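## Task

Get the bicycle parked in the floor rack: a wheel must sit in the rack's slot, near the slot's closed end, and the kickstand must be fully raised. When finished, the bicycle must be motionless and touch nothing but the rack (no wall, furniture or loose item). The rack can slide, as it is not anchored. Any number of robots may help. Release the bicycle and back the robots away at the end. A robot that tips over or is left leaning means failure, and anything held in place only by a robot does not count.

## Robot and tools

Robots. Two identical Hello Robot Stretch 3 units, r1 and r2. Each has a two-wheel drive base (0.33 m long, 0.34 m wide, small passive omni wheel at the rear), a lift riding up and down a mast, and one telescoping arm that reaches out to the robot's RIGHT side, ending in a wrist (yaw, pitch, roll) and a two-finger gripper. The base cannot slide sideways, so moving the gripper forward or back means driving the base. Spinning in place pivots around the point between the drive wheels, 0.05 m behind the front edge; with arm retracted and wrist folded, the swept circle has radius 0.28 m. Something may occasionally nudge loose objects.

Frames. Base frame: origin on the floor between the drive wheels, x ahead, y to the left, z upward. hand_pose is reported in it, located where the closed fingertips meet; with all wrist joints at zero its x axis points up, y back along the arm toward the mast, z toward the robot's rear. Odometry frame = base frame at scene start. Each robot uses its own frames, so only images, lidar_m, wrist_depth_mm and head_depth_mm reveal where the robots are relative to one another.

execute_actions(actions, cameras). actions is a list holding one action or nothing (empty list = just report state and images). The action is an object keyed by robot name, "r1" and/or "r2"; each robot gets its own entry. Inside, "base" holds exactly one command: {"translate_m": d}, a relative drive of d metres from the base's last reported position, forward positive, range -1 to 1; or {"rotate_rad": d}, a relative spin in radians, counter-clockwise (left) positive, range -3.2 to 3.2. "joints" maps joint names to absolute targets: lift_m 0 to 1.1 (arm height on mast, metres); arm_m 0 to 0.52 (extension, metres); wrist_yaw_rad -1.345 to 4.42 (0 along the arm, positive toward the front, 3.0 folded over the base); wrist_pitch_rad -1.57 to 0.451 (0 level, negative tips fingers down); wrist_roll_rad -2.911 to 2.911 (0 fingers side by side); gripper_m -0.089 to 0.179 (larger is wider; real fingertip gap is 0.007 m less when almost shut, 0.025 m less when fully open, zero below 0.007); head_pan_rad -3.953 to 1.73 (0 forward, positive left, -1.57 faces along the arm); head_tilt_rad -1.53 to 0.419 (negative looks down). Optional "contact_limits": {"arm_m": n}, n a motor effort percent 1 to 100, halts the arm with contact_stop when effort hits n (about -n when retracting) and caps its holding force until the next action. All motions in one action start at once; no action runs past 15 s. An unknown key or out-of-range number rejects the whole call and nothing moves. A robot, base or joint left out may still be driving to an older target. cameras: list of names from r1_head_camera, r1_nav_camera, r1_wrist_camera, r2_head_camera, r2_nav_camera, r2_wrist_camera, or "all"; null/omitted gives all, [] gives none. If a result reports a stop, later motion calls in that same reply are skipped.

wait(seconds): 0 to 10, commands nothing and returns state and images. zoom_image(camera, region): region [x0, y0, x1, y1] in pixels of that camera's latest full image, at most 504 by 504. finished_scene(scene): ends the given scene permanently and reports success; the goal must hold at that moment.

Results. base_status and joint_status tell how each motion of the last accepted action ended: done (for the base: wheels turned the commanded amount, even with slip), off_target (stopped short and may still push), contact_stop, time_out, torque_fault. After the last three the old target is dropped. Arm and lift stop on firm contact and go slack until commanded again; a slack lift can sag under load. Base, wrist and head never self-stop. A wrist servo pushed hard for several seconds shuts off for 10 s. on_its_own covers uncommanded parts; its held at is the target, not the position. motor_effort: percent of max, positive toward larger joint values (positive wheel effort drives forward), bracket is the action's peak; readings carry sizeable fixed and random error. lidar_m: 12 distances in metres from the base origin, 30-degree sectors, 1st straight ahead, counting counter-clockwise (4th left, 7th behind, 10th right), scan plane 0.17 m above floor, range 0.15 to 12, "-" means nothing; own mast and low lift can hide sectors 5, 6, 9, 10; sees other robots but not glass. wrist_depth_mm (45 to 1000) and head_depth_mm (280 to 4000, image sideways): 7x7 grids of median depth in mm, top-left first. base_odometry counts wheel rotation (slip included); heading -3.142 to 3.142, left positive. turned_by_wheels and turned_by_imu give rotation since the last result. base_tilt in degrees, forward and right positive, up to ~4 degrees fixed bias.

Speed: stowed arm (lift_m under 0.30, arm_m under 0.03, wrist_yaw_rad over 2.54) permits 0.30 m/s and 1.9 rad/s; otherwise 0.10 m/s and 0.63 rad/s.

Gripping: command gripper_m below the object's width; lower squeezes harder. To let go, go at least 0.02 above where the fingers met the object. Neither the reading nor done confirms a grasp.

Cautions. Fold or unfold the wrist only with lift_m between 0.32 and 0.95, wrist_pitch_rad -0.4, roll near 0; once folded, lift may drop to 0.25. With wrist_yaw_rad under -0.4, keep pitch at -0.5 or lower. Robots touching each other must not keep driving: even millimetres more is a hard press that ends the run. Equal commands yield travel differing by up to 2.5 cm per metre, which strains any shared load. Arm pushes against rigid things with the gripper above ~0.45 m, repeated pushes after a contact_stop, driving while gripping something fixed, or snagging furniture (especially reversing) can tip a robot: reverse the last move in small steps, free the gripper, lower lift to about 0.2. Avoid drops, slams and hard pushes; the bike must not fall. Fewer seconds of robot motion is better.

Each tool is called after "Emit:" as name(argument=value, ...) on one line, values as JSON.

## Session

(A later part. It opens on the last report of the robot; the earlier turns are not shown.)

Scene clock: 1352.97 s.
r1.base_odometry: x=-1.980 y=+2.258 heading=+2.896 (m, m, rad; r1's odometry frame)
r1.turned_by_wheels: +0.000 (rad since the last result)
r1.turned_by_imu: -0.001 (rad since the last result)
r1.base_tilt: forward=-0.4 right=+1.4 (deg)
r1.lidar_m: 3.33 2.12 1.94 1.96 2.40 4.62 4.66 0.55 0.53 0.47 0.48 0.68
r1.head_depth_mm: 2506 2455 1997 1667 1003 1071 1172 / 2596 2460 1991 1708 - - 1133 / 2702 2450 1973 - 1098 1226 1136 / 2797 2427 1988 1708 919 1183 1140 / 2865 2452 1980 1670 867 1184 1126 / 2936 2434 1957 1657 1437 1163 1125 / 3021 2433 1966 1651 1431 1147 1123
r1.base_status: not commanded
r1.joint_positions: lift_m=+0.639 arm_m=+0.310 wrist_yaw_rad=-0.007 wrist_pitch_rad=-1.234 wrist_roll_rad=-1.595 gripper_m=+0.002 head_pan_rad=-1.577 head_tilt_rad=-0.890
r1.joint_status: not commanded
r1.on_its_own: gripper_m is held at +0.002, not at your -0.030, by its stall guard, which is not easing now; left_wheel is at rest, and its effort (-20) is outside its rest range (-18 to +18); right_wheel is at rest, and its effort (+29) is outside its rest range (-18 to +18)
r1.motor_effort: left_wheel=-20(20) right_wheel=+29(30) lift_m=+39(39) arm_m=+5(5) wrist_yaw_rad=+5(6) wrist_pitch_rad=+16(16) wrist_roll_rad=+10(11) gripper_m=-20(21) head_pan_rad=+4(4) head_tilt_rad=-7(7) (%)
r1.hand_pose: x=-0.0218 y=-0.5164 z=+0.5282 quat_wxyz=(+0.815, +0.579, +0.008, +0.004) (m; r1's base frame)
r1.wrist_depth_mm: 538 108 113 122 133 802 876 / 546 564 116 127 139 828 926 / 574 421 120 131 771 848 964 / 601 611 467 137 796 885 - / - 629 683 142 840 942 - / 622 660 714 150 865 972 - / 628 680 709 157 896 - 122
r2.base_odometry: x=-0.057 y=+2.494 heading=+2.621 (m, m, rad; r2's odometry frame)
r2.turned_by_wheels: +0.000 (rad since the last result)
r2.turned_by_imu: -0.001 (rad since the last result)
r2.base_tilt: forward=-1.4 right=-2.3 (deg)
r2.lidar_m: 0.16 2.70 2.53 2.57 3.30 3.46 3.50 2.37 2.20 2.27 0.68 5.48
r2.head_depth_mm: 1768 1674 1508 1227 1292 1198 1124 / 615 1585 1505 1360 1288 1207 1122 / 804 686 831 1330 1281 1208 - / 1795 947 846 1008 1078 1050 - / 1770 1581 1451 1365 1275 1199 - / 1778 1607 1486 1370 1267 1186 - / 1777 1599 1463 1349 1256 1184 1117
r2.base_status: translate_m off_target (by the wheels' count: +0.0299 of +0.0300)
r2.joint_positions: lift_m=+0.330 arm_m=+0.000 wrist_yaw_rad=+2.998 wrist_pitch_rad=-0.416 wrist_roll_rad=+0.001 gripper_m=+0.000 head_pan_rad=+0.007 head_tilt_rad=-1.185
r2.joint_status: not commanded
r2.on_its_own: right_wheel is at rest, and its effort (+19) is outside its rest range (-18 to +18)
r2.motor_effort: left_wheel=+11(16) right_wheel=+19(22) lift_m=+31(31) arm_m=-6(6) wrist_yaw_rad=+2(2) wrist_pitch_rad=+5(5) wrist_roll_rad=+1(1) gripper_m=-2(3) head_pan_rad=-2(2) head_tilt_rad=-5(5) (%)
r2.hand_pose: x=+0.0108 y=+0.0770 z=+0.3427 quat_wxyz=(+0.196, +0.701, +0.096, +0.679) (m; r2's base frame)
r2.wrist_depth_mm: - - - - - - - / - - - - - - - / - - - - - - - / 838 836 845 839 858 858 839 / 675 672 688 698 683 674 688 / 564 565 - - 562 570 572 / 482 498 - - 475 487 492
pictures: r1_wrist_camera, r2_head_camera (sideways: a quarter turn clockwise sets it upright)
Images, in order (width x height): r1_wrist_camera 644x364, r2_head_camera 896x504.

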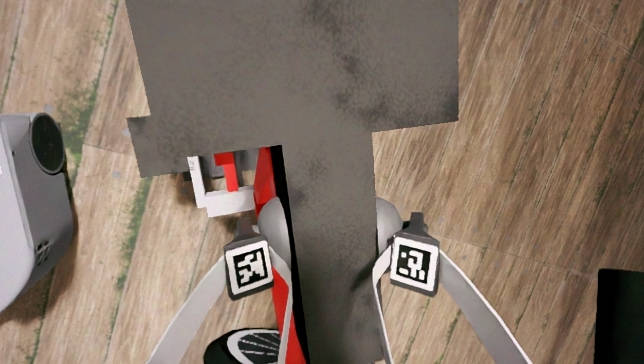

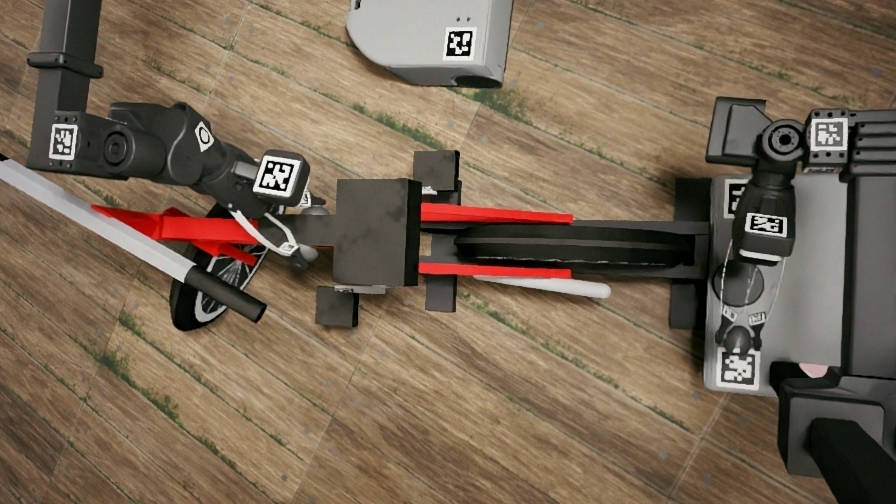

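Emit:
execute_actions(actions=[{"r2": {"base": {"translate_m": -0.3}, "joints": {"head_tilt_rad": -0.95}}, "r1": {"joints": {"gripper_m": 0.12}}}], cameras=["r2_head_camera", "r1_wrist_camera", "r1_nav_camera"])

Scene clock: 1362.23 s.
r1.base_odometry: x=-1.980 y=+2.258 heading=+2.897 (m, m, rad; r1's odometry frame)
r1.turned_by_wheels: +0.001 (rad since the last result)
r1.turned_by_imu: +0.001 (rad since the last result)
r1.base_tilt: forward=-0.4 right=+1.4 (deg)
r1.lidar_m: 3.33 2.12 1.94 1.95 2.40 4.64 4.66 0.55 0.53 0.47 0.48 0.90
r1.head_depth_mm: 2513 2449 1993 1671 1004 1070 1166 / 2604 2423 1990 1715 - - 1132 / 2706 2429 1985 - 1078 1222 1140 / 2795 2443 1976 1709 910 1182 1143 / 2891 2437 1970 1659 866 1184 1130 / 2915 2435 1959 1663 1431 1168 1125 / 3006 2406 1964 1646 1435 1148 1122
r1.base_status: not commanded
r1.joint_positions: lift_m=+0.639 arm_m=+0.310 wrist_yaw_rad=-0.003 wrist_pitch_rad=-1.208 wrist_roll_rad=-1.578 gripper_m=+0.120 head_pan_rad=-1.577 head_tilt_rad=-0.890
r1.joint_status: all done
r1.motor_effort: left_wheel=-1(21) right_wheel=+1(29) lift_m=+39(39) arm_m=+4(5) wrist_yaw_rad=+2(6) wrist_pitch_rad=+4(16) wrist_roll_rad=+3(10) gripper_m=+1(82) head_pan_rad=+4(4) head_tilt_rad=-6(7) (%)
r1.hand_pose: x=-0.0216 y=-0.5231 z=+0.5299 quat_wxyz=(+0.823, +0.568, +0.002, +0.000) (m; r1's base frame)
r1.wrist_depth_mm: 527 107 115 125 138 817 913 / 545 111 118 129 143 863 942 / 563 116 121 133 766 882 985 / 577 599 401 138 820 916 - / 601 628 464 143 859 984 - / 614 645 697 150 864 - - / 619 670 709 157 912 - 113
r2.base_odometry: x=+0.203 y=+2.345 heading=+2.621 (m, m, rad; r2's odometry frame)
r2.turned_by_wheels: +0.000 (rad since the last result)
r2.turned_by_imu: -0.001 (rad since the last result)
r2.base_tilt: forward=-1.4 right=-2.4 (deg)
r2.lidar_m: 0.37 2.83 2.66 2.69 3.42 3.18 3.23 2.25 2.08 2.14 2.74 0.91
r2.head_depth_mm: 2785 2170 1868 1397 1374 1254 1126 / 2758 2201 1832 1546 1394 1237 1123 / 2735 879 1720 1518 1385 1231 1114 / 2697 2012 1066 1293 1165 1179 1110 / 2637 2150 1772 1565 1384 1207 1104 / 2636 2149 1812 1554 1369 1220 1107 / 2617 2113 1788 1536 1360 1214 1098
r2.base_status: done
r2.joint_positions: lift_m=+0.330 arm_m=+0.000 wrist_yaw_rad=+2.998 wrist_pitch_rad=-0.416 wrist_roll_rad=+0.001 gripper_m=+0.000 head_pan_rad=+0.007 head_tilt_rad=-0.951
r2.joint_status: all done
r2.motor_effort: left_wheel=-1(8) right_wheel=+2(15) lift_m=+31(31) arm_m=-5(6) wrist_yaw_rad=+3(2) wrist_pitch_rad=+5(5) wrist_roll_rad=+1(1) gripper_m=-3(2) head_pan_rad=-3(1) head_tilt_rad=+1(13) (%)
r2.hand_pose: x=+0.0108 y=+0.0770 z=+0.3427 quat_wxyz=(+0.196, +0.701, +0.096, +0.679) (m; r2's base frame)
r2.wrist_depth_mm: - - - - - - - / - - - - - - - / - - - - - - - / 852 852 835 843 862 852 863 / 673 685 675 716 679 685 685 / 564 560 - - 567 569 567 / 484 498 - - 474 489 488
pictures: r1_nav_camera (sideways: a quarter turn counterclockwise sets it upright), r1_wrist_camera, r2_head_camera (sideways: a quarter turn clockwise sets it upright)
Images, in order (width x height): r1_nav_camera 672x504, r1_wrist_camera 644x364, r2_head_camera 896x504.

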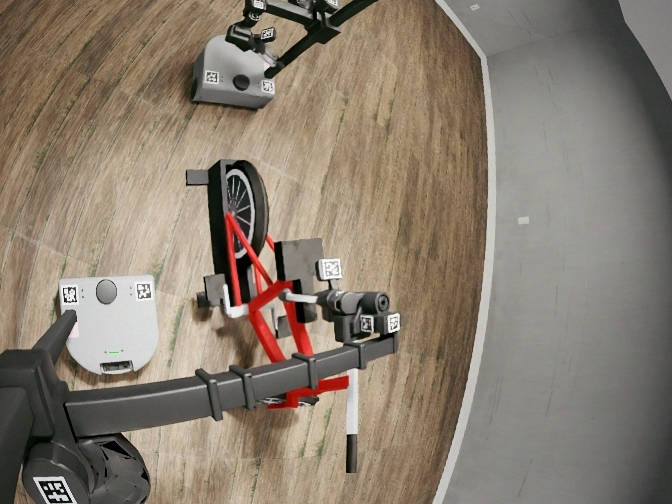

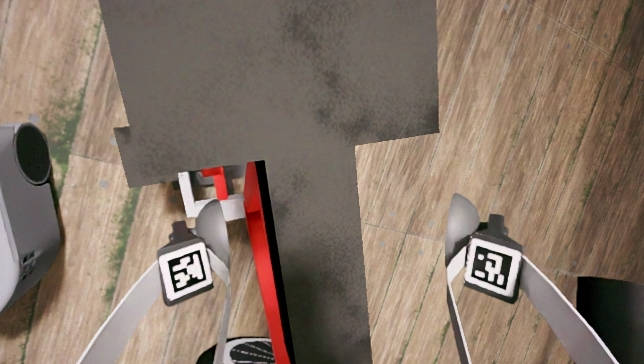

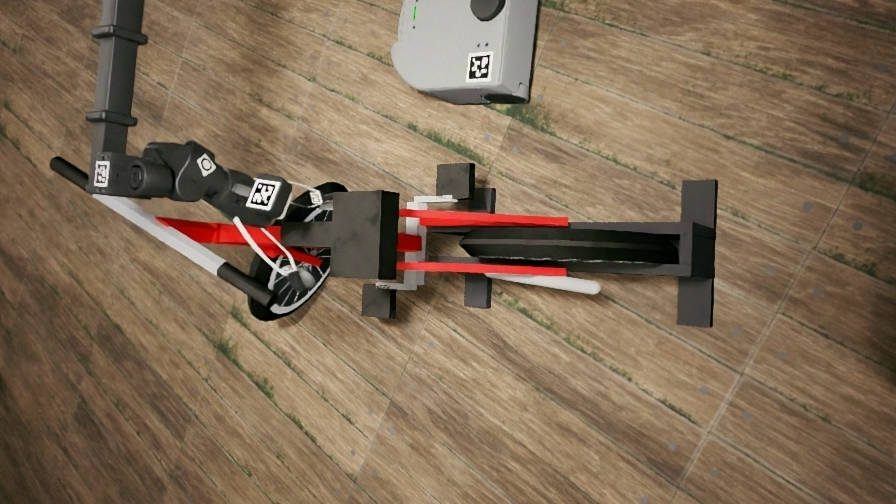

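Emit:
execute_actions(actions=[{"r1": {"joints": {"lift_m": 0.78}}}], cameras=[])

Emit:
execute_actions(actions=[{"r1": {"joints": {"arm_m": 0.0}}}], cameras=["r2_head_camera", "r1_head_camera", "r1_nav_camera"])

Scene clock: 1373.70 s.
r1.base_odometry: x=-1.980 y=+2.258 heading=+2.897 (m, m, rad; r1's odometry frame)
r1.turned_by_wheels: +0.000 (rad since the last result)
r1.turned_by_imu: +0.000 (rad since the last result)
r1.base_tilt: forward=-0.4 right=+1.5 (deg)
r1.lidar_m: 3.34 2.11 1.94 1.95 2.40 4.63 4.66 0.55 0.53 0.47 0.48 0.91
r1.head_depth_mm: 2482 2452 2045 - - - - / 2598 2537 - 1602 1062 1267 1133 / 2694 2504 - 1595 1078 1226 1145 / 2809 2429 1960 1631 915 1186 1139 / 2874 2423 1959 1628 865 1181 1129 / 2914 2420 1970 1651 1432 1166 1125 / 3029 2420 1963 1650 1436 1148 1127
r1.base_status: not commanded
r1.joint_positions: lift_m=+0.779 arm_m=+0.310 wrist_yaw_rad=-0.003 wrist_pitch_rad=-1.207 wrist_roll_rad=-1.577 gripper_m=+0.120 head_pan_rad=-1.577 head_tilt_rad=-0.890
r1.joint_status: all done
r1.motor_effort: left_wheel=-1(1) right_wheel=+1(1) lift_m=+41(42) arm_m=+4(4) wrist_yaw_rad=+2(2) wrist_pitch_rad=+3(4) wrist_roll_rad=+3(3) gripper_m=+0(1) head_pan_rad=+4(4) head_tilt_rad=-6(7) (%)
r1.hand_pose: x=-0.0216 y=-0.5233 z=+0.6699 quat_wxyz=(+0.823, +0.568, +0.002, +0.000) (m; r1's base frame)
r1.wrist_depth_mm: 644 680 245 782 899 984 - / 651 696 248 272 907 - - / 677 719 260 862 968 - - / - 752 580 898 975 - - / - 760 693 932 984 - - / 722 769 837 951 - - - / 751 831 597 632 - - -
r2.base_odometry: x=+0.203 y=+2.345 heading=+2.621 (m, m, rad; r2's odometry frame)
r2.turned_by_wheels: +0.000 (rad since the last result)
r2.turned_by_imu: -0.001 (rad since the last result)
r2.base_tilt: forward=-1.4 right=-2.3 (deg)
r2.lidar_m: 0.37 2.84 2.65 2.69 3.41 3.17 3.23 2.25 2.09 2.14 2.75 0.91
r2.head_depth_mm: 2659 2227 1864 1405 1376 1257 1128 / 2585 2226 1856 1553 1395 1240 1117 / 767 2032 1776 1524 1385 1220 1117 / 2706 1995 1098 1293 1168 1176 1115 / 2678 2135 1771 1570 1380 1219 1102 / 2641 2166 1790 1544 1364 1223 1096 / 2634 2118 1799 1541 1352 1213 1100
r2.base_status: not commanded
r2.joint_positions: lift_m=+0.330 arm_m=+0.000 wrist_yaw_rad=+2.998 wrist_pitch_rad=-0.416 wrist_roll_rad=+0.001 gripper_m=+0.000 head_pan_rad=+0.007 head_tilt_rad=-0.951
r2.joint_status: not commanded
r2.motor_effort: left_wheel=-1(1) right_wheel=+2(3) lift_m=+31(31) arm_m=-6(6) wrist_yaw_rad=+2(2) wrist_pitch_rad=+5(5) wrist_roll_rad=+1(1) gripper_m=-3(3) head_pan_rad=-2(2) head_tilt_rad=+0(0) (%)
r2.hand_pose: x=+0.0108 y=+0.0770 z=+0.3427 quat_wxyz=(+0.196, +0.701, +0.096, +0.679) (m; r2's base frame)
r2.wrist_depth_mm: - - - - - - - / - - - - - - - / - - - - - - - / 849 834 842 850 852 843 846 / 680 664 680 714 683 683 695 / 556 565 - - 566 573 568 / 483 498 - - 471 485 485
pictures: none
No camera images: the call's "cameras" was empty. Leave "cameras" out to get every camera's image.

Scene clock: 1377.20 s.
r1.base_odometry: x=-1.980 y=+2.258 heading=+2.897 (m, m, rad; r1's odometry frame)
r1.turned_by_wheels: +0.000 (rad since the last result)
r1.turned_by_imu: +0.000 (rad since the last result)
r1.base_tilt: forward=-0.4 right=+1.4 (deg)
r1.lidar_m: 3.32 2.11 1.94 1.95 2.41 4.62 4.66 0.55 0.53 0.47 0.48 0.90
r1.head_depth_mm: 2493 2456 1990 1679 1016 - - / 2605 2455 1975 1640 1033 - - / 2681 2445 1969 1634 1079 - - / 2795 2433 1981 1666 908 1184 1113 / 2841 2430 1968 1658 867 1126 1101 / 2909 2411 1959 1657 1430 1164 1126 / 3005 2413 1972 1652 1430 1146 1128
r1.base_status: not commanded
r1.joint_positions: lift_m=+0.779 arm_m=+0.002 wrist_yaw_rad=-0.001 wrist_pitch_rad=-1.207 wrist_roll_rad=-1.577 gripper_m=+0.120 head_pan_rad=-1.577 head_tilt_rad=-0.890
r1.joint_status: all done
joint sent to its limit — the command would take r1.arm_m past its lower limit, so that joint was sent only as far as its limit.
r1.motor_effort: left_wheel=-2(1) right_wheel=+1(1) lift_m=+41(41) arm_m=-4(3) wrist_yaw_rad=+1(2) wrist_pitch_rad=+3(3) wrist_roll_rad=+2(3) gripper_m=+0(2) head_pan_rad=+4(3) head_tilt_rad=-7(7) (%)
r1.hand_pose: x=-0.0214 y=-0.2158 z=+0.6699 quat_wxyz=(+0.823, +0.568, +0.002, +0.001) (m; r1's base frame)
r1.wrist_depth_mm: 650 703 752 777 566 951 - / 641 713 776 786 624 341 - / 663 702 792 770 744 366 - / - - 836 863 797 395 - / 687 - 865 907 996 - - / 738 770 863 939 678 - - / 751 834 886 989 - 456 -
r2.base_odometry: x=+0.203 y=+2.345 heading=+2.621 (m, m, rad; r2's odometry frame)
r2.turned_by_wheels: +0.000 (rad since the last result)
r2.turned_by_imu: -0.001 (rad since the last result)
r2.base_tilt: forward=-1.4 right=-2.3 (deg)
r2.lidar_m: 0.37 2.84 2.65 2.70 3.41 3.19 3.25 2.27 2.09 2.14 2.74 0.91
r2.head_depth_mm: 2782 2224 1880 1406 1380 1255 1124 / 2722 2220 1856 1558 1397 1248 1130 / 2713 2196 1800 1523 1389 1220 1114 / 2723 2002 1095 1292 1171 1173 1104 / 2650 2138 1772 1569 1364 1203 1106 / 2671 2123 1791 1561 1367 1215 1095 / 2614 2106 1799 1544 1351 1209 1096
r2.base_status: not commanded
r2.joint_positions: lift_m=+0.330 arm_m=+0.000 wrist_yaw_rad=+2.998 wrist_pitch_rad=-0.416 wrist_roll_rad=+0.001 gripper_m=+0.000 head_pan_rad=+0.007 head_tilt_rad=-0.951
r2.joint_status: not commanded
r2.motor_effort: left_wheel=-1(1) right_wheel=+3(2) lift_m=+31(31) arm_m=-5(6) wrist_yaw_rad=+2(2) wrist_pitch_rad=+5(5) wrist_roll_rad=+1(1) gripper_m=-3(2) head_pan_rad=-2(2) head_tilt_rad=+0(0) (%)
r2.hand_pose: x=+0.0108 y=+0.0770 z=+0.3427 quat_wxyz=(+0.196, +0.701, +0.096, +0.679) (m; r2's base frame)
r2.wrist_depth_mm: - - - - - - - / - - - - - - - / - - - - - - - / 840 854 849 838 834 859 842 / 667 676 682 710 674 680 687 / 553 567 - - 575 576 569 / 489 501 - - 471 488 491
pictures: r1_head_camera (sideways: a quarter turn clockwise sets it upright), r1_nav_camera (sideways: a quarter turn counterclockwise sets it upright), r2_head_camera (sideways: a quarter turn clockwise sets it upright)
Images, in order (width x height): r1_head_camera 896x504, r1_nav_camera 672x504, r2_head_camera 896x504.

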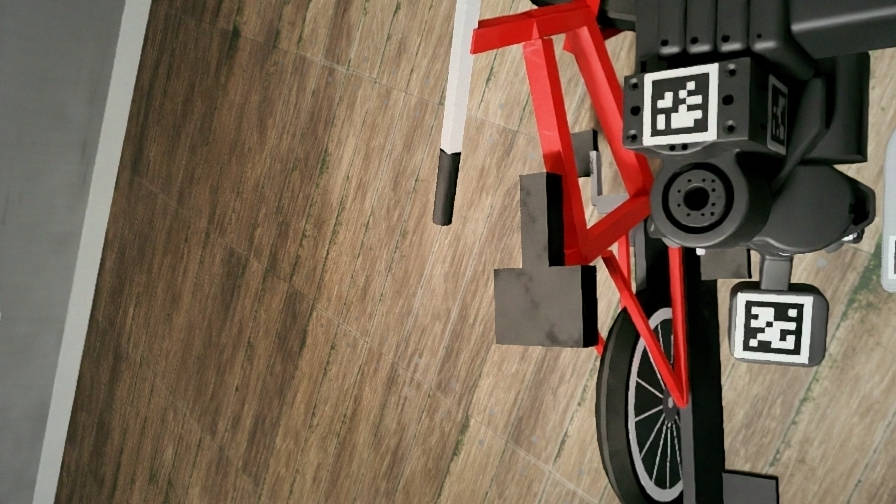

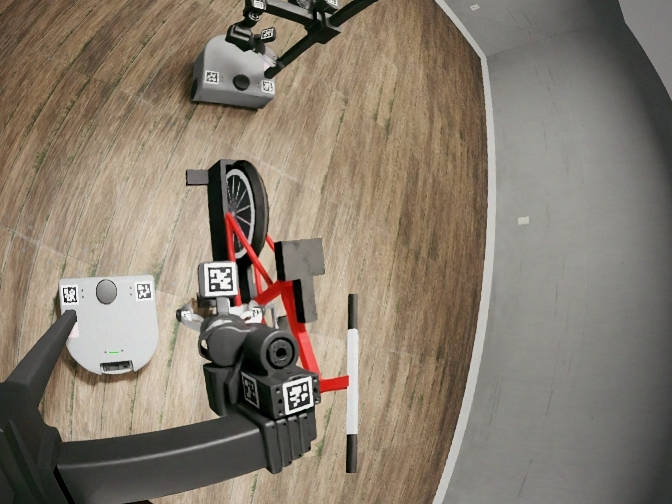

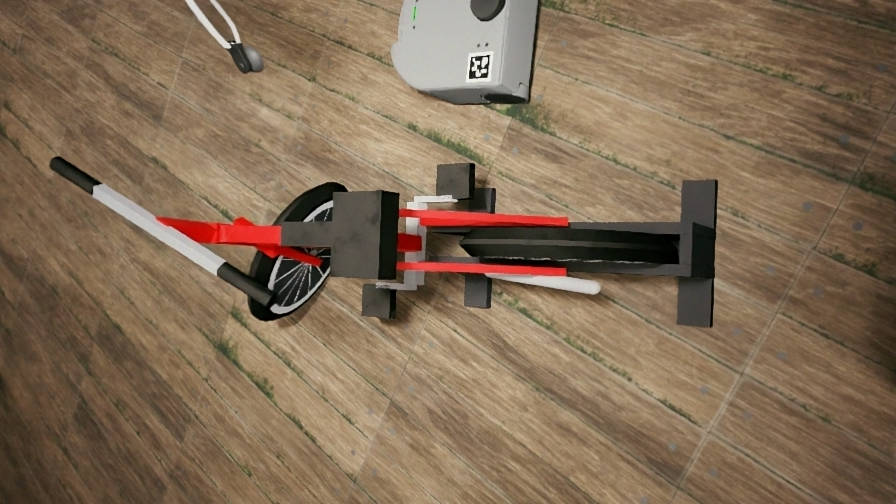

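Emit:
finished_scene(scene=2)

The scene is finished: the task was done.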